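# Move three cartons to cart tray, close footlocker

## Task

Take all three cartons out of the footlocker and put them in the top tray of the utility cart. Each carton has to rest flat on the tray floor, not upended and not overhanging any tray edge. Then close the footlocker lid completely. The lid must not be slammed or let drop shut from anything beyond a small opening. At the end the robot must have released everything and moved away, must not have fallen or be left leaning, and nothing may count as done only because the robot is still holding it there.

## Robot and tools

Robot: a Hello Robot Stretch 4 with one arm. It has an omni-wheel base, a lift that slides up a mast, a telescoping arm that reaches straight forward, a three-joint wrist (yaw, pitch, roll) and a two-finger gripper. It stands about 1.6 m tall, and its base rim lies within 0.23 m of the base origin. The cameras are head_camera, head_left_camera, head_right_camera (all on the head) and wrist_camera (on the gripper).

Frames: the base frame sits on the floor under the base centre, with x forward, y to the left and z up. hand_pose is reported in it; it marks a point between the open fingertips, and its printed value may be a little off. When all wrist joints are 0, the hand axes line up with the base axes. Odometry is relative to where the base began the scene.

execute_actions(actions, cameras): actions is a list holding one action or nothing (an empty list only reports state and images). An action may contain:
- base: one command only, and every base command is a relative move from where the base last measured itself, not a pose. translate_m drives straight, metres, forward positive, -2 to 2. strafe_m slides sideways, metres, left positive, -2 to 2. rotate_rad turns in place, radians, counter-clockwise (left) positive, -3.2 to 3.2.
- joints: an object keyed by joint name, each value an absolute target for that single arm. lift_m 0 to 1.2 m; arm_m 0 to 0.55 m extension; wrist_yaw_rad -1.134 to 4.276 (0 points forward, positive swings left, 3.14 tucks it back, above 3.4 the arm may block it); wrist_pitch_rad -1.117 to 4.259 (0 level, 1.57 points down); wrist_roll_rad -1.117 to 4.259 (0 keeps the fingers level, positive turns clockwise viewed from behind); gripper_m -0.038 to 0.141, the fingertip gap in metres (negative means the tips squeeze each other). Targets beyond a range are clipped and flagged; other bad values or unknown keys reject the whole call.
- pace: "slow", "default", "fast" or "max". Base speed rises from 0.1 to 0.6 m/s and turning from 1 to 4 rad/s, but a raised lift lowers both.
- contact_limits: {"arm_m": value}, 0 (gentlest) to 0.75 (firmest), 0.5 if omitted; the arm halts when it pushes harder.
- end_of_arm: "enable_torque", sent by itself, to revive wrist or gripper motors that shut off.
Base and joint motions in one action begin together. A part you leave out may keep driving toward an earlier target. cameras lists which images come back; omitted, null or ["all"] gives all, [] gives none.

wait(seconds): 0 to 10; commands nothing and returns state and images. zoom_image(camera, region): a finer view of the latest full image, region [x0, y0, x1, y1] in pixels from the top-left, at most 504 by 504. read_manual(section): only licence text. finished_scene(scene): pass the current scene number once the goal holds on its own; it cannot be undone.

Reading results: base_status and joint_status tell how each motion ended: done, off_target (still pressing), contact_stop_at_<key> (hit something; the part then goes slack), limit_stop_at_<name>, time_out, torque_fault. on_its_own covers what the call did not command; its "held at" is a held target, not a position. limit_stop_at_tilt means a lean past 6 degrees, leaving lift, arm and wheels slack until it eases. limit_stop_at_own_body means a joint nearly struck the robot; move it the other way (risky with pitch below -0.2 plus large roll). lidar_m has 12 distances in 30-degree sectors, the first straight ahead and going counter-clockwise; "-" is nothing seen or closer than 0.25 m. wrist_depth_mm is a 7 by 7 grid of depths in mm. base_odometry counts wheel turns, so slips look like travel; a gap over about 0.1 rad between turned_by_wheels and turned_by_imu means a bump or slip. base_tilt is in degrees, forward and right positive. motor_effort is percent of maximum, with the action's peak in brackets; a firm grip shows in gripper_m effort, and a carried load shifts wrist_pitch_rad effort.

Gripping: command a gap smaller than the carton; neither the reading nor done proves a hold, so check effort and images. Tips dragging on a surface can jam; lift up. Hint: to unfold the wrist at the start, send lift_m 0.4 with wrist_yaw_rad 0 together.

Avoid: dropping cartons, slamming or dropping the lid (lower it under control nearly to closed), hard pushes, driving or turning with over 1 kg held and arm_m above 0.2 (tipping risk, worse at fast paces), high-gripper pulling, and wrist torque faults. A loose object may get nudged now and then. Quicker robot motion is better.

Each tool is called after "Request:" as a command line: name --argument value for each argument, lists and objects as JSON in quotes; but a table of rows of numbers goes row by row, as --pt "numbers of a row", without its own name.

## Session

Request:
execute_actions --actions '[]'

Scene clock: 0.00 s.
base_odometry: x=+0.000 y=+0.000 heading=+0.000 (m, m, rad; odometry frame)
turned_by_wheels: +0.000 (rad since the last result)
turned_by_imu: +0.000 (rad since the last result)
base_tilt: forward=+0.5 right=-0.4 (deg)
lidar_m: 1.95 2.76 1.83 1.79 1.49 1.23 1.23 1.30 1.17 2.16 2.37 1.98
base_status: not commanded
joint_positions: lift_m=+0.210 arm_m=+0.000 wrist_yaw_rad=+3.179 wrist_pitch_rad=+0.007 wrist_roll_rad=-0.005 gripper_m=+0.057
joint_status: not commanded
motor_effort: lift_m=+18 arm_m=+0 wrist_yaw_rad=+1 wrist_pitch_rad=-10 wrist_roll_rad=+0 gripper_m=-4 wheel_0=-1 wheel_1=+0 wheel_2=+1 (%)
hand_pose: x=-0.1211 y=+0.0765 z=+0.3859 quat_wxyz=(-0.019, -0.004, -0.003, +1.000) (m; base frame)
wrist_depth_mm: - 131 199 1366 1308 1229 1160 / - 110 133 1366 1336 1255 1182 / - 118 139 1336 1281 1255 1182 / 135 134 278 1366 1308 1255 1205 / 220 1499 1430 1397 1308 1281 1205 / 216 1255 213 1160 200 1205 1160 / 213 866 946 - 917 820 854
pictures: head_camera, head_left_camera, head_right_camera, wrist_camera
Images, in order (width x height): head_camera 420x560, head_left_camera 420x672, head_right_camera 420x672, wrist_camera 616x392.

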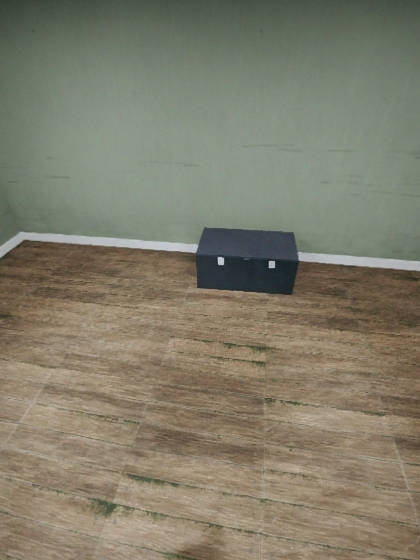

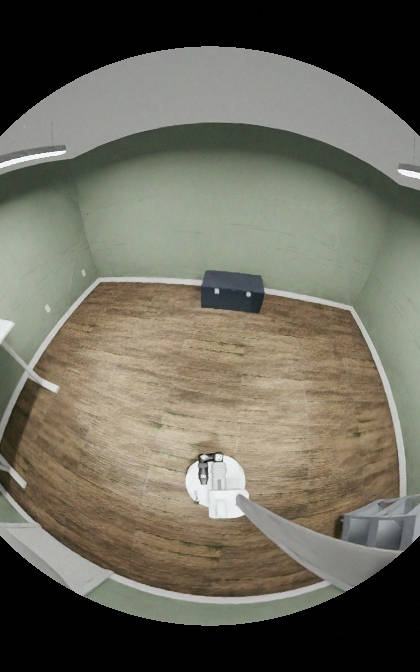

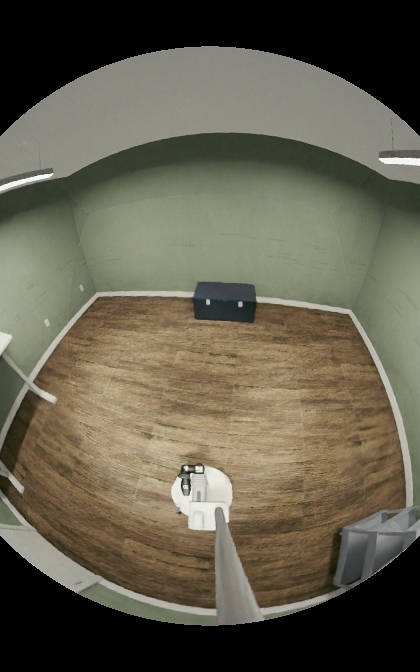

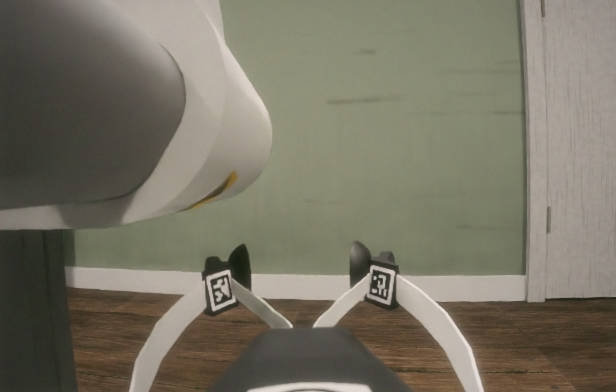

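Request:
zoom_image --camera "head_camera" --region '[180, 210, 320, 310]'

Request:
zoom_image --camera "head_right_camera" --region '[300, 480, 420, 620]'

Region (180, 210, 320, 310) of head_camera's 420x560 image, scaled by 3.600, with more detail than that image has; it fills the top 360 rows of this view, and the rest is white.

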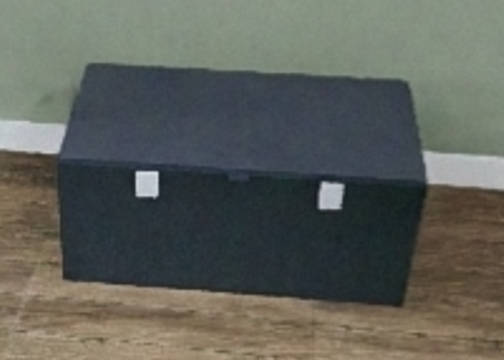

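Region (300, 480, 420, 620) of head_right_camera's 420x672 image, scaled by 3.600, with more detail than that image has; it fills the left 432 columns of this view, and the rest is white.

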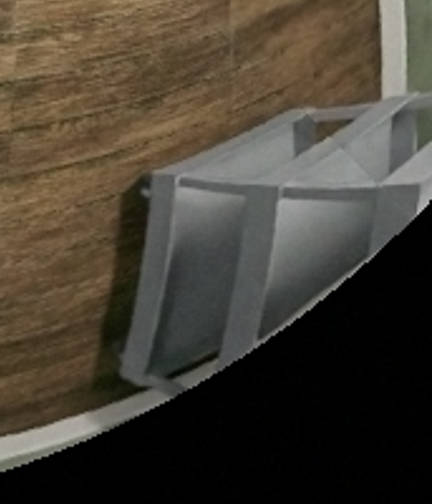

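Request:
execute_actions --actions '[{"base":{"rotate_rad":-0.11},"joints":{"lift_m":0.4,"wrist_yaw_rad":0},"pace":"fast"}]' --cameras '[]'

Request:
execute_actions --actions '[{"base":{"translate_m":1.25},"joints":{"lift_m":0.2,"wrist_pitch_rad":0.2},"pace":"fast"}]'

Scene clock: 18.87 s.
base_odometry: x=+0.000 y=+0.000 heading=-0.110 (m, m, rad; odometry frame)
turned_by_wheels: -0.110 (rad since the last result)
turned_by_imu: -0.108 (rad since the last result)
base_tilt: forward=+0.6 right=-0.4 (deg)
lidar_m: 1.93 2.63 1.87 1.80 1.71 1.27 1.23 1.30 1.18 2.17 2.29 2.58
base_status: done
joint_positions: lift_m=+0.400 arm_m=+0.000 wrist_yaw_rad=+0.001 wrist_pitch_rad=+0.007 wrist_roll_rad=-0.005 gripper_m=+0.057
joint_status: all done
motor_effort: lift_m=+21(23) arm_m=+0(0) wrist_yaw_rad=-2(6) wrist_pitch_rad=-9(10) wrist_roll_rad=-1(0) gripper_m=-3(4) wheel_0=+1(6) wheel_1=+1(7) wheel_2=+2(8) (%)
hand_pose: x=+0.4590 y=-0.0873 z=+0.5759 quat_wxyz=(+1.000, -0.003, +0.004, +0.000) (m; base frame)
wrist_depth_mm: - - - - - - - / - - - - - - - / - - - - - - - / - - - - - - - / - - 1808 1808 - - - / 1808 1921 213 1661 200 1756 1661 / 1308 1229 1336 - 1308 1160 1205
pictures: none
No camera images: the call's "cameras" was empty. Leave "cameras" out to get every camera's image.

Scene clock: 23.27 s.
base_odometry: x=+1.243 y=-0.137 heading=-0.109 (m, m, rad; odometry frame)
turned_by_wheels: +0.000 (rad since the last result)
turned_by_imu: -0.006 (rad since the last result)
base_tilt: forward=+0.4 right=-0.4 (deg)
lidar_m: 0.70 0.73 1.88 2.52 1.93 2.53 2.48 2.01 2.28 2.21 1.74 0.72
base_status: done
joint_positions: lift_m=+0.200 arm_m=+0.000 wrist_yaw_rad=+0.000 wrist_pitch_rad=+0.202 wrist_roll_rad=-0.005 gripper_m=+0.057
joint_status: all done
motor_effort: lift_m=+15(19) arm_m=+0(0) wrist_yaw_rad=+0(0) wrist_pitch_rad=-9(8) wrist_roll_rad=+0(0) gripper_m=-2(2) wheel_0=+1(7) wheel_1=+2(4) wheel_2=+1(12) (%)
hand_pose: x=+0.4531 y=-0.0874 z=+0.3206 quat_wxyz=(+0.995, -0.003, +0.101, +0.000) (m; base frame)
wrist_depth_mm: 976 991 976 960 976 991 946 / 1008 1025 1008 1008 991 991 991 / 1025 866 768 723 699 1008 1042 / 480 488 492 488 488 500 1078 / 504 500 504 508 508 517 1025 / 525 525 213 521 200 544 732 / 539 544 549 - 559 554 603
pictures: head_camera, head_left_camera, head_right_camera, wrist_camera
camera_calibration (this result's frames):
wrist_camera: T_world_to_cam=[[-0.0378691, -0.998637, -0.0359218, -0.0665719], [-0.257577, 0.0444878, -0.965233, 0.469494], [0.965515, -0.0272999, -0.258911, -0.128244], [0, 0, 0, 1]] pos_world=[0.242232, -0.0908689, 0.417575]
Images, in order (width x height): head_camera 420x560, head_left_camera 420x672, head_right_camera 420x672, wrist_camera 616x392.

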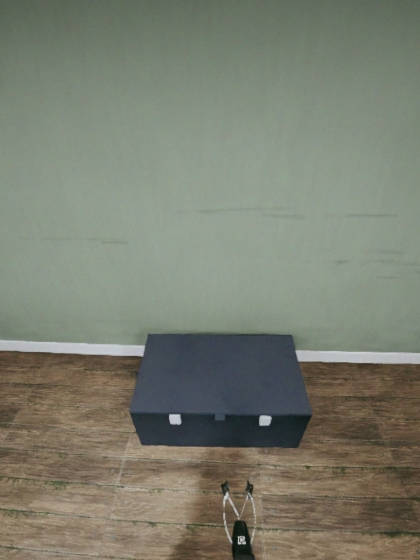

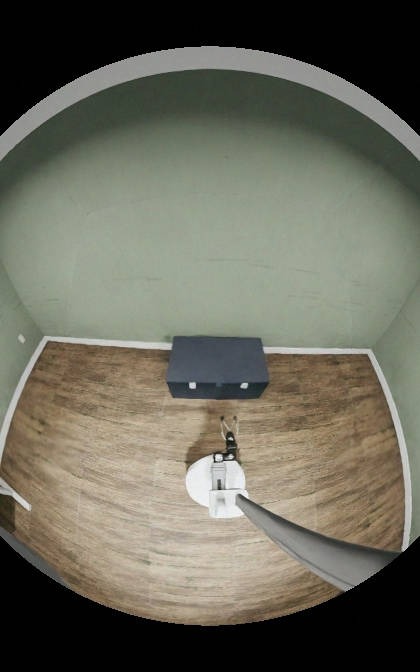

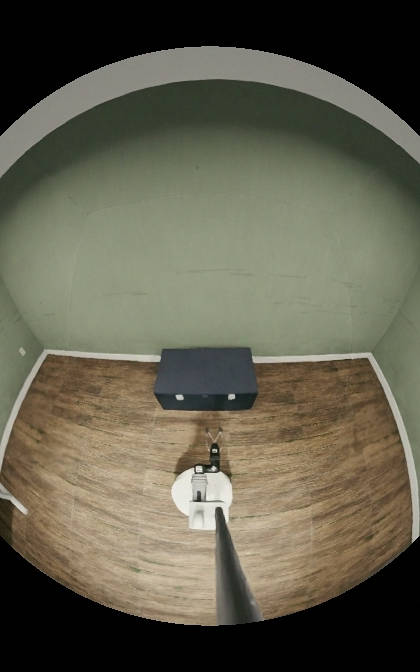

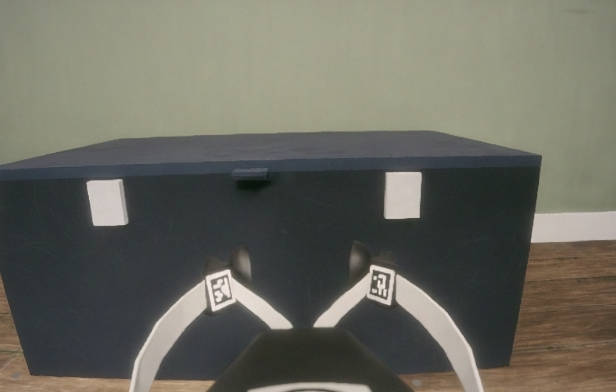

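Request:
execute_actions --actions '[{"base":{"strafe_m":0.05},"joints":{"lift_m":0.145,"wrist_pitch_rad":0.0,"arm_m":0.17,"gripper_m":0.08}}]' --cameras '["head_camera","wrist_camera"]'

Request:
zoom_image --camera "head_camera" --region '[160, 380, 300, 480]'

Scene clock: 42.17 s.
base_odometry: x=+1.248 y=-0.087 heading=-0.110 (m, m, rad; odometry frame)
turned_by_wheels: +0.000 (rad since the last result)
turned_by_imu: +0.000 (rad since the last result)
base_tilt: forward=+0.5 right=-0.5 (deg)
lidar_m: 0.69 0.73 1.88 2.49 1.88 2.54 2.48 2.04 2.33 2.28 1.73 0.73
base_status: done
joint_positions: lift_m=+0.145 arm_m=+0.169 wrist_yaw_rad=+0.000 wrist_pitch_rad=+0.002 wrist_roll_rad=-0.005 gripper_m=+0.080
joint_status: all done
motor_effort: lift_m=+15(14) arm_m=+8(8) wrist_yaw_rad=+0(1) wrist_pitch_rad=-10(17) wrist_roll_rad=+0(1) gripper_m=-1(3) wheel_0=+1(8) wheel_1=-1(9) wheel_2=+0(1) (%)
hand_pose: x=+0.6281 y=-0.0874 z=+0.3228 quat_wxyz=(+1.000, -0.003, +0.001, +0.000) (m; base frame)
wrist_depth_mm: 878 866 866 866 854 854 854 / 891 866 866 891 878 878 878 / 904 891 891 891 878 891 878 / 891 891 647 569 500 445 413 / 307 314 319 320 319 322 322 / 317 317 319 322 320 325 325 / 320 322 320 - 325 325 327
pictures: head_camera, wrist_camera
camera_calibration (this result's frames):
wrist_camera: T_world_to_cam=[[-0.030141, -0.99863, -0.0427679, -0.0625522], [-0.0610033, 0.0445454, -0.997143, 0.403574], [0.997682, -0.0274459, -0.0622624, -0.380274], [0, 0, 0, 1]] pos_world=[0.402127, -0.0908808, 0.376069]
Images, in order (width x height): head_camera 420x560, wrist_camera 616x392.

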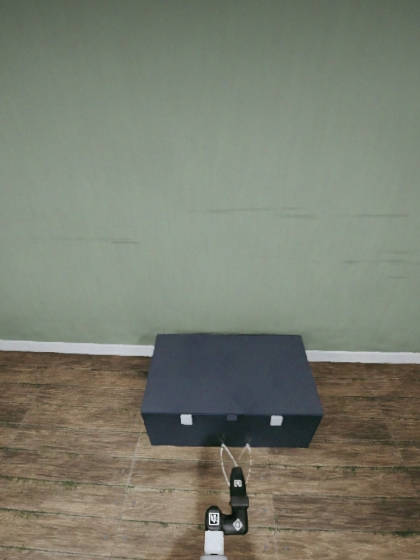

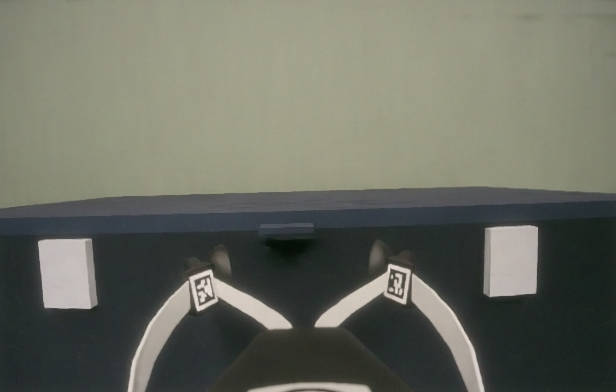

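Region (160, 380, 300, 480) of head_camera's 420x560 image, scaled by 3.600, with more detail than that image has; it fills the top 360 rows of this view, and the rest is white.

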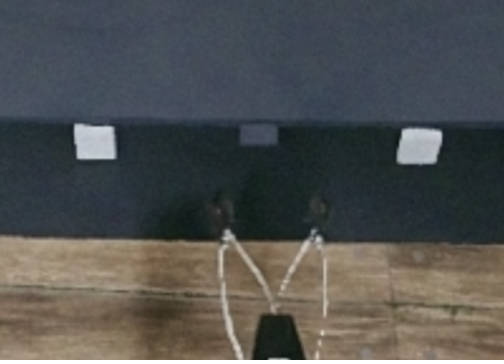

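Request:
execute_actions --actions '[{"base":{"strafe_m":0.009},"joints":{"lift_m":0.149,"arm_m":0.235},"contact_limits":{"arm_m":0.15}}]' --cameras '["head_camera","wrist_camera"]'

Request:
zoom_image --camera "head_camera" --region '[190, 390, 280, 460]'

Scene clock: 50.73 s.
base_odometry: x=+1.249 y=-0.078 heading=-0.109 (m, m, rad; odometry frame)
turned_by_wheels: +0.000 (rad since the last result)
turned_by_imu: +0.000 (rad since the last result)
base_tilt: forward=+0.5 right=-0.4 (deg)
lidar_m: 0.71 0.73 1.88 2.45 1.89 2.52 2.49 2.06 2.36 2.28 1.74 0.73
base_status: done
joint_positions: lift_m=+0.149 arm_m=+0.234 wrist_yaw_rad=+0.000 wrist_pitch_rad=+0.002 wrist_roll_rad=-0.005 gripper_m=+0.080
joint_status: all done
motor_effort: lift_m=+21(21) arm_m=+8(7) wrist_yaw_rad=+1(1) wrist_pitch_rad=-10(10) wrist_roll_rad=+0(0) gripper_m=-1(3) wheel_0=-2(8) wheel_1=+3(10) wheel_2=+0(0) (%)
contact_limits: arm_m 0.15
hand_pose: x=+0.6931 y=-0.0874 z=+0.3263 quat_wxyz=(+1.000, -0.003, +0.001, +0.000) (m; base frame)
wrist_depth_mm: 809 809 809 809 809 809 788 / 820 809 809 809 820 798 809 / 820 820 820 809 820 820 809 / 820 831 820 621 559 492 459 / 250 252 252 253 253 255 254 / 247 253 253 254 254 257 248 / 254 255 256 - 257 260 260
pictures: head_camera, wrist_camera
camera_calibration (this result's frames):
wrist_camera: T_world_to_cam=[[-0.0302422, -0.998627, -0.0427682, -0.0604023], [-0.0609933, 0.0445518, -0.997143, 0.411025], [0.99768, -0.0275472, -0.062257, -0.444906], [0, 0, 0, 1]] pos_world=[0.467116, -0.0908872, 0.379569]
Images, in order (width x height): head_camera 420x560, wrist_camera 616x392.

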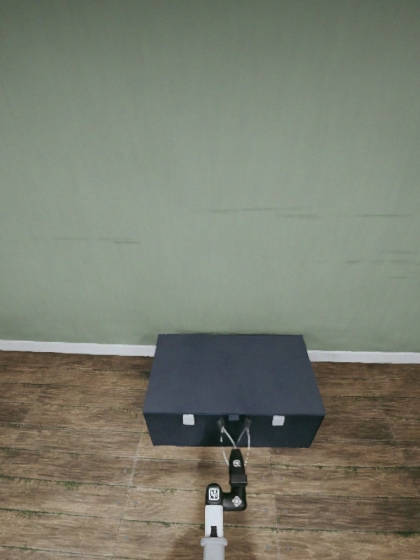

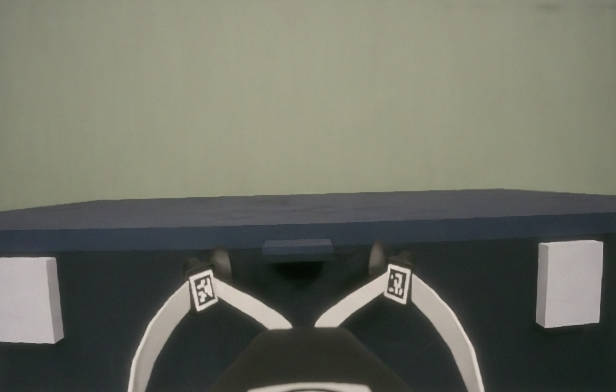

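Region (190, 390, 280, 460) of head_camera's 420x560 image, scaled by 5.600, with more detail than that image has.

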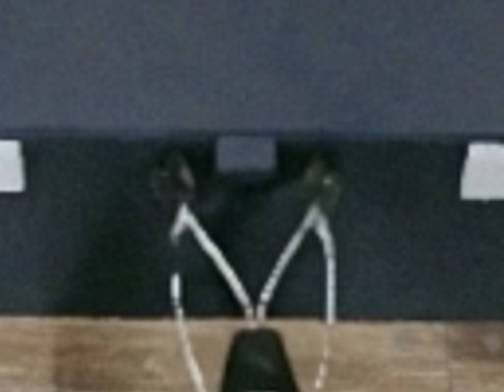

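Request:
execute_actions --actions '[{"joints":{"lift_m":0.153,"arm_m":0.245,"gripper_m":0.0},"contact_limits":{"arm_m":0.15}}]' --cameras '["wrist_camera"]'

Request:
execute_actions --actions '[{"joints":{"lift_m":0.19,"arm_m":0.252},"pace":"slow"}]' --cameras '["head_camera","wrist_camera"]'

Scene clock: 59.47 s.
base_odometry: x=+1.249 y=-0.078 heading=-0.109 (m, m, rad; odometry frame)
turned_by_wheels: +0.000 (rad since the last result)
turned_by_imu: +0.000 (rad since the last result)
base_tilt: forward=+0.6 right=-0.5 (deg)
lidar_m: 0.70 0.75 1.87 2.47 1.88 2.53 2.47 2.05 2.35 2.27 1.74 0.71
base_status: not commanded
joint_positions: lift_m=+0.153 arm_m=+0.242 wrist_yaw_rad=+0.005 wrist_pitch_rad=+0.005 wrist_roll_rad=-0.005 gripper_m=+0.001
joint_status: arm_m contact_stop (moved +0.009 of +0.011); the others done
on_its_own: arm_m is slack since a contact_stop; wrist_yaw_rad is at rest, and its effort (-15) is outside its rest range (-13 to +13)
motor_effort: lift_m=+18(22) arm_m=+0(15) wrist_yaw_rad=-15(27) wrist_pitch_rad=-18(18) wrist_roll_rad=+0(0) gripper_m=-32(33) wheel_0=+0(2) wheel_1=+2(3) wheel_2=+3(6) (%)
contact_limits: arm_m 0.15
hand_pose: x=+0.7023 y=-0.0859 z=+0.3295 quat_wxyz=(+1.000, -0.003, +0.002, +0.003) (m; base frame)
wrist_depth_mm: 809 798 798 788 788 788 778 / 820 798 820 798 798 788 798 / 809 809 809 809 809 809 798 / 831 809 809 654 574 525 477 / 242 242 242 243 244 245 245 / 243 244 187 244 189 244 247 / 245 245 247 - 247 249 250
pictures: wrist_camera
camera_calibration (this result's frames):
wrist_camera: T_world_to_cam=[[-0.0249728, -0.998776, -0.0426853, -0.0621727], [-0.0639498, 0.0442072, -0.996973, 0.416708], [0.997641, -0.0221675, -0.0649755, -0.452449], [0, 0, 0, 1]] pos_world=[0.476477, -0.0905478, 0.383395]
Images, in order (width x height): wrist_camera 616x392.

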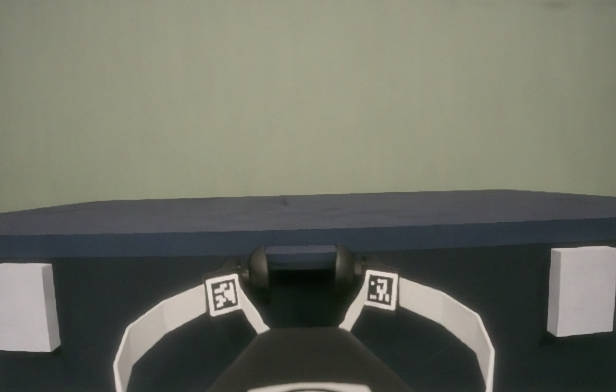

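not run: a stop came earlier in this reply.

Request:
execute_actions --actions '[{"joints":{"lift_m":0.20,"arm_m":0.242},"pace":"slow"}]' --cameras '["head_camera","wrist_camera"]'

Scene clock: 67.17 s.
base_odometry: x=+1.249 y=-0.078 heading=-0.109 (m, m, rad; odometry frame)
turned_by_wheels: +0.000 (rad since the last result)
turned_by_imu: +0.000 (rad since the last result)
base_tilt: forward=+0.5 right=-0.5 (deg)
lidar_m: 0.70 0.74 1.87 2.47 1.86 2.54 2.49 2.05 2.36 2.28 1.74 0.71
base_status: not commanded
joint_positions: lift_m=+0.200 arm_m=+0.242 wrist_yaw_rad=+0.005 wrist_pitch_rad=+0.010 wrist_roll_rad=-0.005 gripper_m=+0.001
joint_status: all done
on_its_own: wrist_yaw_rad is at rest, and its effort (-14) is outside its rest range (-13 to +13); wrist_pitch_rad is at rest, and its effort (-32) is outside its rest range (-23 to +23)
motor_effort: lift_m=+24(29) arm_m=-2(2) wrist_yaw_rad=-14(15) wrist_pitch_rad=-32(67) wrist_roll_rad=-1(1) gripper_m=-31(32) wheel_0=-1(1) wheel_1=+2(2) wheel_2=+4(4) (%)
hand_pose: x=+0.7022 y=-0.0860 z=+0.3749 quat_wxyz=(+1.000, -0.003, +0.005, +0.003) (m; base frame)
wrist_depth_mm: 809 798 788 788 798 788 778 / 809 809 809 798 798 778 778 / 809 820 809 809 798 788 798 / 820 820 809 798 809 809 809 / 359 334 246 263 247 668 512 / 488 640 187 240 189 249 248 / 240 246 247 - 250 250 248
pictures: head_camera, wrist_camera
camera_calibration (this result's frames):
wrist_camera: T_world_to_cam=[[-0.0254722, -0.998771, -0.0425272, -0.0600294], [-0.0687139, 0.0441896, -0.996657, 0.465192], [0.997311, -0.0224649, -0.069755, -0.447468], [0, 0, 0, 1]] pos_world=[0.476701, -0.0905645, 0.429871]
Images, in order (width x height): head_camera 420x560, wrist_camera 616x392.

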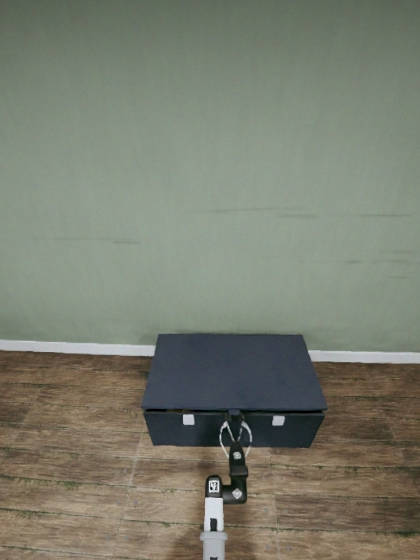

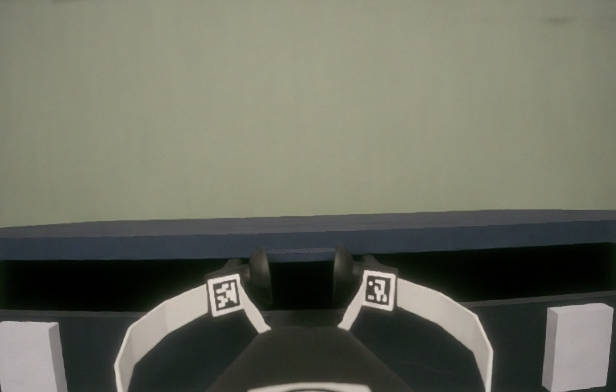

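Request:
execute_actions --actions '[{"joints":{"lift_m":0.276,"arm_m":0.256},"pace":"slow"}]' --cameras '[]'

Request:
execute_actions --actions '[{"joints":{"lift_m":0.329,"arm_m":0.273},"pace":"slow"}]' --cameras '[]'

Request:
execute_actions --actions '[{"joints":{"lift_m":0.387,"arm_m":0.301},"pace":"slow"}]' --cameras '["head_camera","wrist_camera"]'

Scene clock: 78.77 s.
base_odometry: x=+1.249 y=-0.078 heading=-0.109 (m, m, rad; odometry frame)
turned_by_wheels: +0.000 (rad since the last result)
turned_by_imu: +0.000 (rad since the last result)
base_tilt: forward=+0.6 right=-0.4 (deg)
lidar_m: 0.69 0.74 1.90 2.47 1.87 2.52 2.48 2.04 2.36 2.27 1.77 0.73
base_status: not commanded
joint_positions: lift_m=+0.275 arm_m=+0.256 wrist_yaw_rad=+0.005 wrist_pitch_rad=+0.013 wrist_roll_rad=-0.005 gripper_m=+0.001
joint_status: all done
on_its_own: wrist_pitch_rad is at rest, and its effort (-39) is outside its rest range (-23 to +23)
motor_effort: lift_m=+25(24) arm_m=+3(12) wrist_yaw_rad=-12(14) wrist_pitch_rad=-39(39) wrist_roll_rad=+0(0) gripper_m=-32(33) wheel_0=-1(1) wheel_1=+2(2) wheel_2=+2(5) (%)
hand_pose: x=+0.7153 y=-0.0860 z=+0.4501 quat_wxyz=(+1.000, -0.003, +0.006, +0.002) (m; base frame)
wrist_depth_mm: 778 778 778 788 788 768 768 / 788 798 788 788 788 778 778 / 798 798 798 788 788 788 788 / 809 798 809 798 798 788 788 / 820 647 246 484 248 627 683 / 574 683 186 683 189 668 539 / 525 676 691 - 699 676 554
pictures: none
No camera images: the call's "cameras" was empty. Leave "cameras" out to get every camera's image.

Scene clock: 80.07 s.
base_odometry: x=+1.249 y=-0.078 heading=-0.109 (m, m, rad; odometry frame)
turned_by_wheels: +0.000 (rad since the last result)
turned_by_imu: +0.000 (rad since the last result)
base_tilt: forward=+0.5 right=-0.5 (deg)
lidar_m: 0.69 0.74 1.89 2.48 1.86 2.54 2.46 2.05 2.35 2.27 1.75 0.75
base_status: not commanded
joint_positions: lift_m=+0.328 arm_m=+0.272 wrist_yaw_rad=+0.004 wrist_pitch_rad=+0.014 wrist_roll_rad=-0.005 gripper_m=+0.001
joint_status: all done
on_its_own: wrist_pitch_rad is at rest, and its effort (-43) is outside its rest range (-23 to +23)
motor_effort: lift_m=+25(24) arm_m=+3(9) wrist_yaw_rad=-11(13) wrist_pitch_rad=-43(43) wrist_roll_rad=+0(1) gripper_m=-30(32) wheel_0=-1(0) wheel_1=+2(2) wheel_2=+2(2) (%)
hand_pose: x=+0.7321 y=-0.0862 z=+0.5027 quat_wxyz=(+1.000, -0.003, +0.007, +0.002) (m; base frame)
wrist_depth_mm: 768 759 768 750 759 741 741 / 768 768 768 768 759 768 750 / 778 768 778 768 768 778 778 / 788 788 788 788 778 778 778 / 282 285 248 248 249 286 338 / 820 640 186 488 189 676 591 / 530 668 668 - 676 683 554
pictures: none
No camera images: the call's "cameras" was empty. Leave "cameras" out to get every camera's image.

Scene clock: 81.43 s.
base_odometry: x=+1.249 y=-0.078 heading=-0.109 (m, m, rad; odometry frame)
turned_by_wheels: +0.000 (rad since the last result)
turned_by_imu: +0.000 (rad since the last result)
base_tilt: forward=+0.5 right=-0.5 (deg)
lidar_m: 0.68 0.74 1.86 2.46 1.88 2.54 2.48 2.06 2.35 2.28 1.75 0.74
base_status: not commanded
joint_positions: lift_m=+0.386 arm_m=+0.300 wrist_yaw_rad=+0.003 wrist_pitch_rad=+0.013 wrist_roll_rad=-0.005 gripper_m=+0.001
joint_status: all done
on_its_own: wrist_pitch_rad is at rest, and its effort (-40) is outside its rest range (-23 to +23)
motor_effort: lift_m=+25(27) arm_m=+5(5) wrist_yaw_rad=-8(11) wrist_pitch_rad=-40(43) wrist_roll_rad=+0(1) gripper_m=-29(30) wheel_0=-1(0) wheel_1=+2(2) wheel_2=+2(2) (%)
hand_pose: x=+0.7597 y=-0.0866 z=+0.5609 quat_wxyz=(+1.000, -0.003, +0.006, +0.001) (m; base frame)
wrist_depth_mm: 741 750 750 741 732 732 732 / 750 741 732 732 732 741 732 / 759 759 741 741 741 741 732 / 768 750 750 750 750 759 750 / 246 247 248 255 246 251 262 / 397 327 186 294 189 394 585 / 778 647 647 - 647 654 580
pictures: head_camera, wrist_camera
camera_calibration (this result's frames):
wrist_camera: T_world_to_cam=[[-0.0279496, -0.998708, -0.0424329, -0.0494982], [-0.071659, 0.0443421, -0.996443, 0.656687], [0.997038, -0.0248095, -0.0728058, -0.490122], [0, 0, 0, 1]] pos_world=[0.534344, -0.0907128, 0.616567]
Images, in order (width x height): head_camera 420x560, wrist_camera 616x392.

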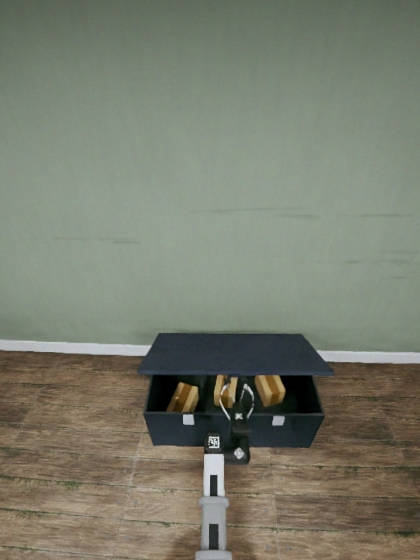

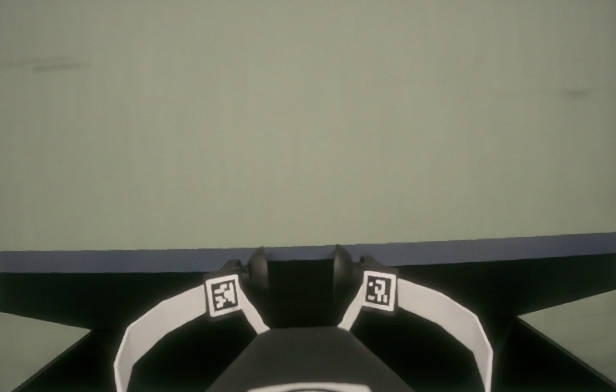

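Request:
zoom_image --camera "wrist_camera" --region '[200, 220, 400, 340]'

Request:
zoom_image --camera "head_camera" --region '[130, 330, 340, 460]'

Region (200, 220, 400, 340) of wrist_camera's 616x392 image, scaled by 2.520; it fills the top 302 rows of this view, and the rest is white.

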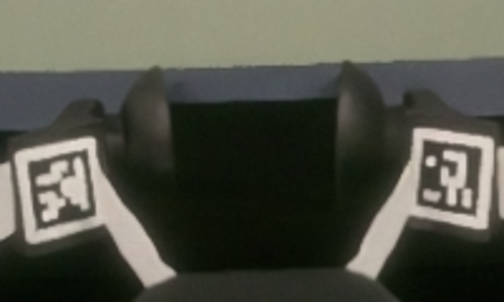

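Region (130, 330, 340, 460) of head_camera's 420x560 image, scaled by 2.400, with more detail than that image has; it fills the top 312 rows of this view, and the rest is white.

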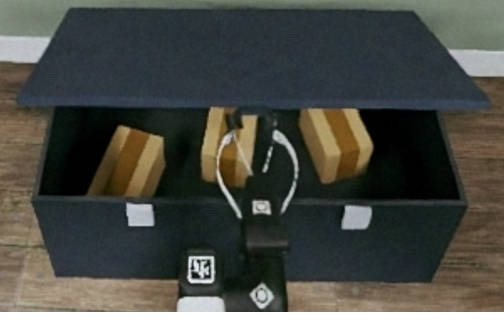

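Request:
execute_actions --actions '[{"joints":{"lift_m":0.443,"arm_m":0.342},"pace":"slow"}]' --cameras '[]'

Request:
execute_actions --actions '[{"joints":{"lift_m":0.491,"arm_m":0.386},"pace":"slow"}]' --cameras '["head_camera","wrist_camera"]'

Scene clock: 95.90 s.
base_odometry: x=+1.249 y=-0.078 heading=-0.109 (m, m, rad; odometry frame)
turned_by_wheels: +0.000 (rad since the last result)
turned_by_imu: +0.000 (rad since the last result)
base_tilt: forward=+0.4 right=-0.3 (deg)
lidar_m: 0.70 0.74 1.92 2.47 1.86 2.53 2.48 2.06 2.34 2.28 1.75 0.72
base_status: not commanded
joint_positions: lift_m=+0.443 arm_m=+0.341 wrist_yaw_rad=+0.001 wrist_pitch_rad=+0.008 wrist_roll_rad=-0.005 gripper_m=+0.001
joint_status: all done
on_its_own: wrist_pitch_rad is at rest, and its effort (-27) is outside its rest range (-23 to +23)
motor_effort: lift_m=+24(26) arm_m=+8(9) wrist_yaw_rad=-2(9) wrist_pitch_rad=-27(52) wrist_roll_rad=+0(1) gripper_m=-25(30) wheel_0=+0(1) wheel_1=+2(2) wheel_2=+2(2) (%)
hand_pose: x=+0.8001 y=-0.0872 z=+0.6184 quat_wxyz=(+1.000, -0.003, +0.004, +0.000) (m; base frame)
wrist_depth_mm: 707 699 707 699 691 683 683 / 699 707 699 699 699 699 691 / 707 715 707 707 699 691 699 / 715 723 715 715 707 715 707 / 723 723 723 239 248 255 256 / 294 271 188 276 187 298 349 / 455 449 449 - 488 554 723
pictures: none
No camera images: the call's "cameras" was empty. Leave "cameras" out to get every camera's image.

Scene clock: 97.50 s.
base_odometry: x=+1.249 y=-0.078 heading=-0.109 (m, m, rad; odometry frame)
turned_by_wheels: +0.000 (rad since the last result)
turned_by_imu: +0.000 (rad since the last result)
base_tilt: forward=+0.4 right=-0.4 (deg)
lidar_m: 0.69 0.74 1.89 2.47 1.86 2.55 2.47 2.05 2.35 2.27 1.75 0.73
base_status: not commanded
joint_positions: lift_m=+0.491 arm_m=+0.385 wrist_yaw_rad=+0.000 wrist_pitch_rad=+0.006 wrist_roll_rad=-0.005 gripper_m=+0.001
joint_status: all done
motor_effort: lift_m=+23(26) arm_m=+8(9) wrist_yaw_rad=+1(6) wrist_pitch_rad=-21(55) wrist_roll_rad=+0(0) gripper_m=-26(29) wheel_0=+0(0) wheel_1=+2(2) wheel_2=+2(2) (%)
hand_pose: x=+0.8439 y=-0.0874 z=+0.6670 quat_wxyz=(+1.000, -0.003, +0.003, +0.000) (m; base frame)
wrist_depth_mm: 654 661 661 654 654 647 647 / 661 668 661 661 661 654 654 / 668 661 661 661 668 661 654 / 676 676 661 668 668 661 668 / 676 676 668 234 683 249 252 / 265 253 187 256 189 272 296 / 340 338 340 - 357 375 392
pictures: head_camera, wrist_camera
camera_calibration (this result's frames):
wrist_camera: T_world_to_cam=[[-0.0303226, -0.998631, -0.0426331, -0.0412643], [-0.0650259, 0.0445333, -0.996889, 0.763178], [0.997423, -0.027456, -0.0662872, -0.571318], [0, 0, 0, 1]] pos_world=[0.618221, -0.0908808, 0.721174]
Images, in order (width x height): head_camera 420x560, wrist_camera 616x392.

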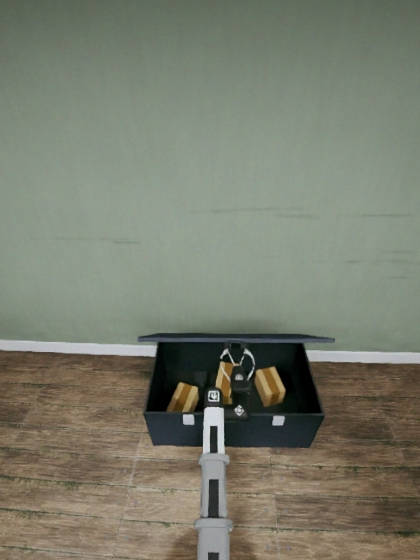

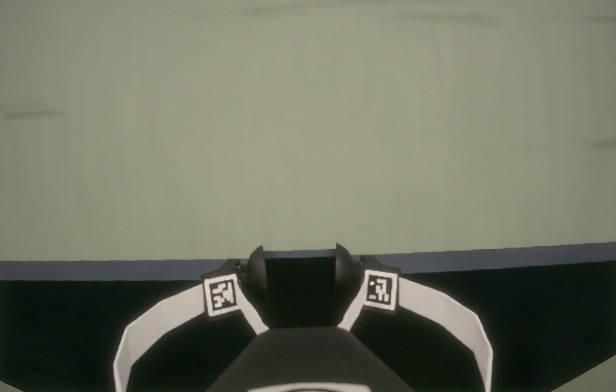

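Request:
execute_actions --actions '[{"joints":{"lift_m":0.525,"arm_m":0.425},"pace":"slow"}]' --cameras '[]'

Request:
execute_actions --actions '[{"joints":{"lift_m":0.555,"arm_m":0.466},"pace":"slow"}]' --cameras '[]'

Request:
execute_actions --actions '[{"joints":{"lift_m":0.58,"arm_m":0.51},"pace":"slow"}]' --cameras '["wrist_camera"]'

Request:
execute_actions --actions '[{"base":{"translate_m":0.05},"joints":{"lift_m":0.598},"pace":"slow"}]' --cameras '["wrist_camera"]'

Scene clock: 106.17 s.
base_odometry: x=+1.249 y=-0.078 heading=-0.109 (m, m, rad; odometry frame)
turned_by_wheels: +0.000 (rad since the last result)
turned_by_imu: +0.000 (rad since the last result)
base_tilt: forward=+0.5 right=-0.4 (deg)
lidar_m: 0.69 0.73 1.91 2.47 1.88 2.51 2.47 2.05 2.36 2.28 1.76 0.73
base_status: not commanded
joint_positions: lift_m=+0.525 arm_m=+0.424 wrist_yaw_rad=+0.000 wrist_pitch_rad=+0.006 wrist_roll_rad=-0.005 gripper_m=+0.001
joint_status: all done
motor_effort: lift_m=+23(26) arm_m=+8(8) wrist_yaw_rad=+0(4) wrist_pitch_rad=-20(53) wrist_roll_rad=-1(0) gripper_m=-26(29) wheel_0=+0(0) wheel_1=+2(2) wheel_2=+2(2) (%)
hand_pose: x=+0.8829 y=-0.0875 z=+0.7011 quat_wxyz=(+1.000, -0.003, +0.003, +0.000) (m; base frame)
wrist_depth_mm: 621 615 615 609 603 603 609 / 621 627 609 615 615 615 609 / 627 627 621 627 621 621 615 / 640 634 634 627 627 621 634 / 640 640 634 232 634 634 252 / 254 244 187 248 188 257 274 / 304 300 300 - 314 327 334
pictures: none
No camera images: the call's "cameras" was empty. Leave "cameras" out to get every camera's image.

Scene clock: 107.73 s.
base_odometry: x=+1.249 y=-0.078 heading=-0.109 (m, m, rad; odometry frame)
turned_by_wheels: +0.000 (rad since the last result)
turned_by_imu: +0.000 (rad since the last result)
base_tilt: forward=+0.5 right=-0.4 (deg)
lidar_m: 0.71 0.73 1.89 2.45 1.87 2.54 2.47 2.04 2.36 2.27 1.74 0.72
base_status: not commanded
joint_positions: lift_m=+0.555 arm_m=+0.465 wrist_yaw_rad=+0.000 wrist_pitch_rad=+0.007 wrist_roll_rad=-0.005 gripper_m=+0.001
joint_status: all done
on_its_own: wrist_pitch_rad is at rest, and its effort (-24) is outside its rest range (-23 to +23)
motor_effort: lift_m=+23(27) arm_m=+8(9) wrist_yaw_rad=+1(4) wrist_pitch_rad=-24(58) wrist_roll_rad=-1(0) gripper_m=-26(27) wheel_0=+0(0) wheel_1=+2(2) wheel_2=+2(2) (%)
hand_pose: x=+0.9240 y=-0.0875 z=+0.7308 quat_wxyz=(+1.000, -0.003, +0.004, +0.000) (m; base frame)
wrist_depth_mm: 580 574 580 580 574 569 574 / 574 574 585 569 580 574 574 / 585 585 585 591 585 580 580 / 585 591 591 591 580 585 585 / 591 591 597 230 585 591 585 / 246 239 186 242 189 252 264 / 279 279 279 - 287 297 303
pictures: none
No camera images: the call's "cameras" was empty. Leave "cameras" out to get every camera's image.

Scene clock: 109.33 s.
base_odometry: x=+1.249 y=-0.078 heading=-0.109 (m, m, rad; odometry frame)
turned_by_wheels: +0.000 (rad since the last result)
turned_by_imu: +0.000 (rad since the last result)
base_tilt: forward=+0.6 right=-0.6 (deg)
lidar_m: 0.70 0.75 1.85 2.46 1.85 2.56 2.46 2.05 2.36 2.27 1.78 0.72
base_status: not commanded
joint_positions: lift_m=+0.580 arm_m=+0.509 wrist_yaw_rad=+0.000 wrist_pitch_rad=+0.007 wrist_roll_rad=-0.005 gripper_m=+0.001
joint_status: all done
on_its_own: wrist_pitch_rad is at rest, and its effort (-25) is outside its rest range (-23 to +23)
motor_effort: lift_m=+23(28) arm_m=+8(7) wrist_yaw_rad=+1(2) wrist_pitch_rad=-25(62) wrist_roll_rad=+0(1) gripper_m=-27(29) wheel_0=+0(1) wheel_1=+2(2) wheel_2=+2(2) (%)
hand_pose: x=+0.9680 y=-0.0875 z=+0.7557 quat_wxyz=(+1.000, -0.003, +0.004, +0.000) (m; base frame)
wrist_depth_mm: 530 530 530 530 530 525 525 / 535 535 535 535 535 530 535 / 544 539 535 544 539 539 535 / 549 539 539 544 544 539 544 / 554 554 549 228 544 539 544 / 239 236 187 239 189 244 253 / 263 263 265 - 271 278 281
pictures: wrist_camera
camera_calibration (this result's frames):
wrist_camera: T_world_to_cam=[[-0.0308116, -0.998617, -0.0425962, -0.0334049], [-0.0662173, 0.0445622, -0.99681, 0.860696], [0.997329, -0.0278927, -0.0674987, -0.688175], [0, 0, 0, 1]] pos_world=[0.742301, -0.0909082, 0.810077]
Images, in order (width x height): wrist_camera 616x392.

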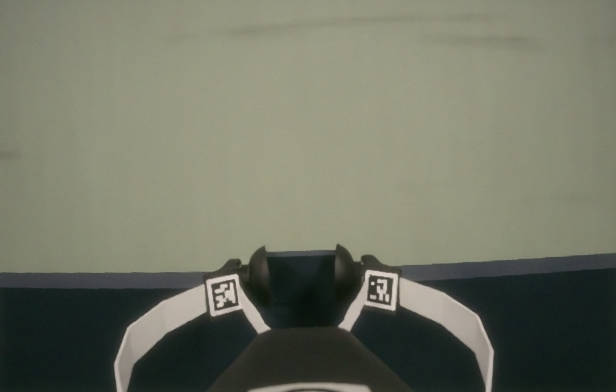

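Scene clock: 111.03 s.
base_odometry: x=+1.298 y=-0.083 heading=-0.109 (m, m, rad; odometry frame)
turned_by_wheels: +0.000 (rad since the last result)
turned_by_imu: +0.000 (rad since the last result)
base_tilt: forward=+0.6 right=-0.5 (deg)
lidar_m: 0.64 0.69 1.80 2.46 1.89 2.58 2.53 2.10 2.34 2.29 1.71 0.68
base_status: done
joint_positions: lift_m=+0.598 arm_m=+0.509 wrist_yaw_rad=-0.001 wrist_pitch_rad=+0.004 wrist_roll_rad=-0.005 gripper_m=+0.001
joint_status: all done
motor_effort: lift_m=+22(27) arm_m=+7(8) wrist_yaw_rad=+3(4) wrist_pitch_rad=-16(60) wrist_roll_rad=+0(0) gripper_m=-26(28) wheel_0=+3(5) wheel_1=+4(5) wheel_2=-5(6) (%)
hand_pose: x=+0.9682 y=-0.0877 z=+0.7747 quat_wxyz=(+1.000, -0.003, +0.002, +0.000) (m; base frame)
wrist_depth_mm: 484 484 480 480 480 477 477 / 488 488 488 488 484 480 484 / 496 484 492 488 488 492 488 / 496 496 496 492 496 492 492 / 496 496 496 229 500 496 492 / 236 235 187 234 188 241 247 / 250 250 252 - 257 262 265
pictures: wrist_camera
camera_calibration (this result's frames):
wrist_camera: T_world_to_cam=[[-0.0311158, -0.998603, -0.0426976, -0.0323408], [-0.0628809, 0.0445894, -0.997024, 0.876654], [0.997536, -0.0283383, -0.0641805, -0.689917], [0, 0, 0, 1]] pos_world=[0.742335, -0.0909362, 0.828385]
Images, in order (width x height): wrist_camera 616x392.

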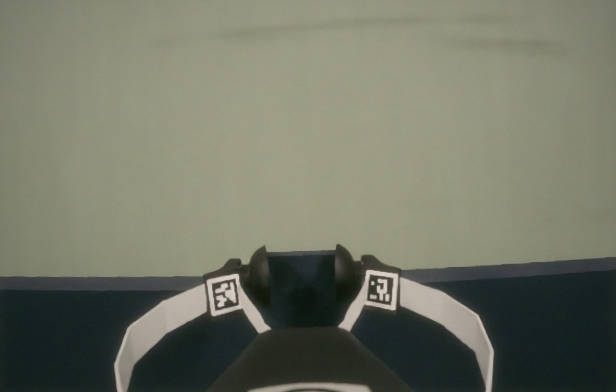

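Request:
execute_actions --actions '[{"base":{"translate_m":0.05},"joints":{"lift_m":0.611},"pace":"slow"}]' --cameras '[]'

Request:
execute_actions --actions '[{"base":{"translate_m":0.05},"joints":{"lift_m":0.618},"pace":"slow"}]' --cameras '[]'

Request:
execute_actions --actions '[{"base":{"translate_m":0.08},"joints":{"lift_m":0.619},"pace":"slow"}]' --cameras '["wrist_camera","head_camera"]'

Scene clock: 119.70 s.
base_odometry: x=+1.348 y=-0.089 heading=-0.109 (m, m, rad; odometry frame)
turned_by_wheels: +0.000 (rad since the last result)
turned_by_imu: +0.000 (rad since the last result)
base_tilt: forward=+0.6 right=-0.4 (deg)
lidar_m: 0.59 0.64 1.76 2.46 1.93 2.58 2.58 2.15 2.36 2.28 1.61 0.62
base_status: done
joint_positions: lift_m=+0.611 arm_m=+0.509 wrist_yaw_rad=-0.001 wrist_pitch_rad=+0.003 wrist_roll_rad=-0.005 gripper_m=+0.001
joint_status: all done
motor_effort: lift_m=+21(26) arm_m=+7(7) wrist_yaw_rad=+4(3) wrist_pitch_rad=-11(43) wrist_roll_rad=+0(0) gripper_m=-27(26) wheel_0=+3(4) wheel_1=+4(4) wheel_2=-5(7) (%)
hand_pose: x=+0.9681 y=-0.0878 z=+0.7882 quat_wxyz=(+1.000, -0.003, +0.001, -0.001) (m; base frame)
wrist_depth_mm: 433 433 430 436 433 433 433 / 439 439 436 436 433 433 436 / 439 442 436 442 436 439 436 / 449 445 442 445 442 439 439 / 445 445 445 229 445 445 442 / 234 232 187 233 188 236 240 / 241 241 243 - 247 250 252
pictures: none
No camera images: the call's "cameras" was empty. Leave "cameras" out to get every camera's image.

Scene clock: 121.40 s.
base_odometry: x=+1.397 y=-0.094 heading=-0.109 (m, m, rad; odometry frame)
turned_by_wheels: +0.000 (rad since the last result)
turned_by_imu: +0.000 (rad since the last result)
base_tilt: forward=+0.4 right=-0.5 (deg)
lidar_m: 0.55 0.55 1.68 2.47 1.96 2.60 2.63 2.18 2.37 2.27 1.54 0.57
base_status: done
joint_positions: lift_m=+0.618 arm_m=+0.509 wrist_yaw_rad=-0.001 wrist_pitch_rad=+0.001 wrist_roll_rad=-0.005 gripper_m=+0.001
joint_status: all done
motor_effort: lift_m=+21(23) arm_m=+7(6) wrist_yaw_rad=+6(5) wrist_pitch_rad=-6(27) wrist_roll_rad=+0(0) gripper_m=-26(25) wheel_0=+3(3) wheel_1=+3(7) wheel_2=-4(8) (%)
hand_pose: x=+0.9681 y=-0.0878 z=+0.7957 quat_wxyz=(+1.000, -0.003, +0.000, -0.001) (m; base frame)
wrist_depth_mm: 387 384 384 387 384 379 379 / 389 387 387 389 389 384 382 / 392 389 389 389 387 389 387 / 394 394 392 392 392 387 389 / 399 397 397 232 392 394 392 / 231 230 188 232 188 236 238 / 236 236 236 - 240 242 242
pictures: none
No camera images: the call's "cameras" was empty. Leave "cameras" out to get every camera's image.

Scene clock: 123.47 s.
base_odometry: x=+1.477 y=-0.103 heading=-0.109 (m, m, rad; odometry frame)
turned_by_wheels: +0.000 (rad since the last result)
turned_by_imu: -0.001 (rad since the last result)
base_tilt: forward=+0.6 right=-0.4 (deg)
lidar_m: 0.46 0.49 1.55 2.46 1.97 2.59 2.72 2.24 2.34 2.28 1.43 0.49
base_status: done
joint_positions: lift_m=+0.619 arm_m=+0.509 wrist_yaw_rad=-0.002 wrist_pitch_rad=+0.000 wrist_roll_rad=-0.005 gripper_m=+0.001
joint_status: all done
motor_effort: lift_m=+20(21) arm_m=+6(7) wrist_yaw_rad=+4(6) wrist_pitch_rad=-3(8) wrist_roll_rad=-1(0) gripper_m=-28(27) wheel_0=+2(7) wheel_1=+3(7) wheel_2=-4(8) (%)
hand_pose: x=+0.9681 y=-0.0879 z=+0.7971 quat_wxyz=(+1.000, -0.003, +0.000, -0.001) (m; base frame)
wrist_depth_mm: 307 304 304 307 304 304 304 / 309 307 309 307 307 307 306 / 312 310 310 309 310 307 307 / 315 310 312 314 312 310 310 / 315 317 317 312 314 312 312 / 229 228 186 230 187 233 235 / 228 228 229 - 230 232 233
pictures: head_camera, wrist_camera
camera_calibration (this result's frames):
wrist_camera: T_world_to_cam=[[-0.0316277, -0.998582, -0.0428319, -0.0309829], [-0.0584421, 0.0446276, -0.997293, 0.894933], [0.99779, -0.0290389, -0.0597706, -0.692247], [0, 0, 0, 1]] pos_world=[0.742039, -0.0909798, 0.849807]
Images, in order (width x height): head_camera 420x560, wrist_camera 616x392.

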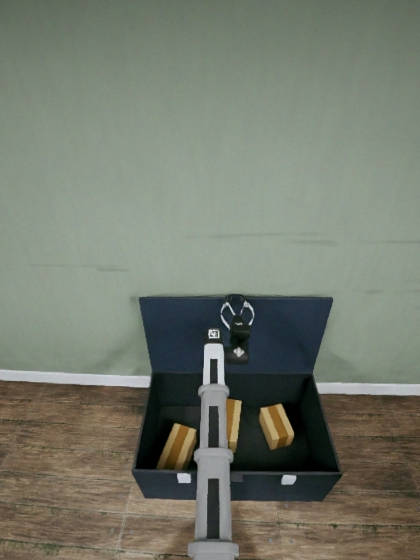

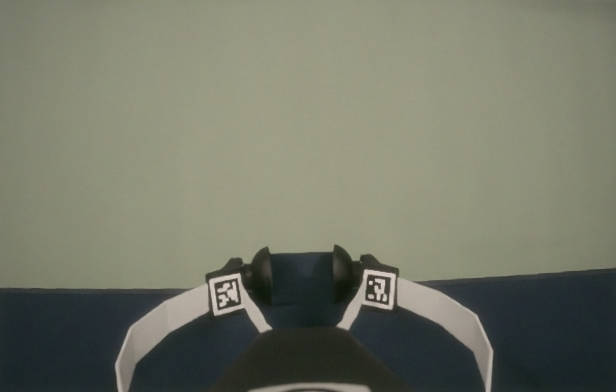

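Request:
execute_actions --actions '[{"joints":{"arm_m":0.548,"lift_m":0.617},"pace":"slow","contact_limits":{"arm_m":0.2}}]' --cameras '["wrist_camera"]'

Scene clock: 129.03 s.
base_odometry: x=+1.477 y=-0.103 heading=-0.109 (m, m, rad; odometry frame)
turned_by_wheels: +0.000 (rad since the last result)
turned_by_imu: +0.000 (rad since the last result)
base_tilt: forward=+0.6 right=-0.4 (deg)
lidar_m: 0.46 0.52 1.54 2.46 1.98 2.57 2.71 2.25 2.37 2.29 1.45 0.50
base_status: not commanded
joint_positions: lift_m=+0.617 arm_m=+0.546 wrist_yaw_rad=-0.006 wrist_pitch_rad=+0.001 wrist_roll_rad=-0.005 gripper_m=+0.001
joint_status: all done
on_its_own: wrist_yaw_rad is at rest, and its effort (+18) is outside its rest range (-13 to +13)
motor_effort: lift_m=+14(18) arm_m=+12(14) wrist_yaw_rad=+18(18) wrist_pitch_rad=-7(0) wrist_roll_rad=-1(1) gripper_m=-23(28) wheel_0=+2(2) wheel_1=+3(3) wheel_2=-6(5) (%)
contact_limits: arm_m 0.2
hand_pose: x=+1.0048 y=-0.0890 z=+0.7952 quat_wxyz=(+1.000, -0.003, +0.001, -0.003) (m; base frame)
wrist_depth_mm: 271 270 268 268 270 268 268 / 272 271 272 271 272 272 270 / 273 273 273 273 273 273 273 / 277 276 274 277 274 274 274 / 278 276 276 276 277 277 278 / 227 227 188 229 189 231 233 / 223 224 224 - 228 228 229
pictures: wrist_camera
camera_calibration (this result's frames):
wrist_camera: T_world_to_cam=[[-0.035833, -0.998441, -0.042788, -0.0268964], [-0.0596965, 0.0448776, -0.997207, 0.89645], [0.997573, -0.0331786, -0.0612115, -0.727964], [0, 0, 0, 1]] pos_world=[0.778748, -0.0912378, 0.848236]
Images, in order (width x height): wrist_camera 616x392.

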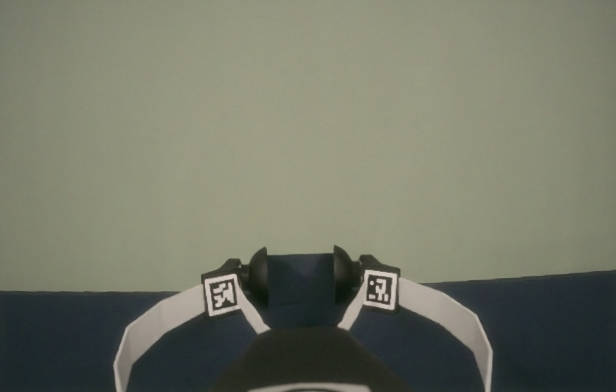

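Probably at the stop. Release.

Request:
execute_actions --actions '[{"joints":{"gripper_m":0.08},"pace":"slow"}]' --cameras '["wrist_camera"]'

Request:
execute_actions --actions '[{"joints":{"arm_m":0.51},"pace":"slow"}]' --cameras '["wrist_camera"]'

Scene clock: 140.20 s.
base_odometry: x=+1.477 y=-0.103 heading=-0.109 (m, m, rad; odometry frame)
turned_by_wheels: +0.000 (rad since the last result)
turned_by_imu: +0.000 (rad since the last result)
base_tilt: forward=+0.6 right=-0.4 (deg)
lidar_m: 0.46 0.50 1.56 2.46 1.98 2.55 2.72 2.26 2.35 2.29 1.44 0.49
base_status: not commanded
joint_positions: lift_m=+0.617 arm_m=+0.547 wrist_yaw_rad=-0.001 wrist_pitch_rad=+0.001 wrist_roll_rad=-0.005 gripper_m=+0.080
joint_status: all done
motor_effort: lift_m=+14(14) arm_m=+7(12) wrist_yaw_rad=+3(16) wrist_pitch_rad=-7(5) wrist_roll_rad=+0(1) gripper_m=-3(19) wheel_0=+2(2) wheel_1=+2(3) wheel_2=-1(5) (%)
hand_pose: x=+1.0061 y=-0.0876 z=+0.7952 quat_wxyz=(+1.000, -0.003, +0.000, +0.000) (m; base frame)
wrist_depth_mm: 271 268 268 268 267 267 267 / 271 271 270 270 270 267 267 / 272 274 272 272 270 271 270 / 276 273 273 273 272 273 272 / 279 276 277 274 276 273 273 / 203 204 204 205 205 206 208 / 201 202 203 - 204 204 -
pictures: wrist_camera
camera_calibration (this result's frames):
wrist_camera: T_world_to_cam=[[-0.0308298, -0.998608, -0.0427939, -0.030453], [-0.059733, 0.0445785, -0.997218, 0.896496], [0.997738, -0.0281879, -0.0610242, -0.729092], [0, 0, 0, 1]] pos_world=[0.780054, -0.0909266, 0.848207]
Images, in order (width x height): wrist_camera 616x392.

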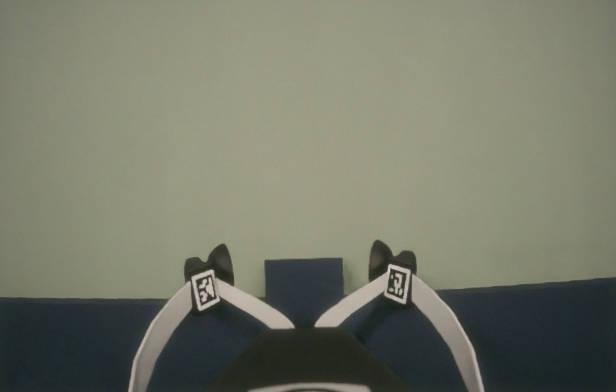

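Scene clock: 141.73 s.
base_odometry: x=+1.477 y=-0.103 heading=-0.109 (m, m, rad; odometry frame)
turned_by_wheels: +0.000 (rad since the last result)
turned_by_imu: +0.000 (rad since the last result)
base_tilt: forward=+0.4 right=-0.3 (deg)
lidar_m: 0.46 0.51 1.57 2.46 1.95 2.59 2.70 2.22 2.36 2.29 1.44 0.50
base_status: not commanded
joint_positions: lift_m=+0.617 arm_m=+0.511 wrist_yaw_rad=-0.001 wrist_pitch_rad=-0.001 wrist_roll_rad=-0.005 gripper_m=+0.080
joint_status: all done
motor_effort: lift_m=+14(14) arm_m=-8(8) wrist_yaw_rad=+2(3) wrist_pitch_rad=+0(0) wrist_roll_rad=+0(1) gripper_m=-2(2) wheel_0=+2(2) wheel_1=+2(2) wheel_2=-1(2) (%)
hand_pose: x=+0.9707 y=-0.0876 z=+0.7959 quat_wxyz=(+1.000, -0.003, -0.001, +0.000) (m; base frame)
wrist_depth_mm: 306 306 304 303 301 303 301 / 307 306 304 306 304 304 303 / 309 307 309 307 309 306 304 / 312 310 310 309 306 307 306 / 314 314 312 310 309 309 309 / 202 204 204 204 205 207 208 / 202 203 204 - 207 208 -
pictures: wrist_camera
camera_calibration (this result's frames):
wrist_camera: T_world_to_cam=[[-0.030735, -0.998608, -0.0428581, -0.031557], [-0.0576358, 0.0445776, -0.997342, 0.893051], [0.997864, -0.0281831, -0.0589257, -0.695564], [0, 0, 0, 1]] pos_world=[0.74458, -0.0909263, 0.848339]
Images, in order (width x height): wrist_camera 616x392.

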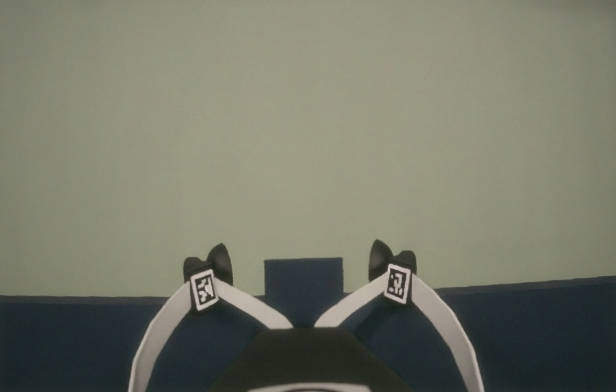

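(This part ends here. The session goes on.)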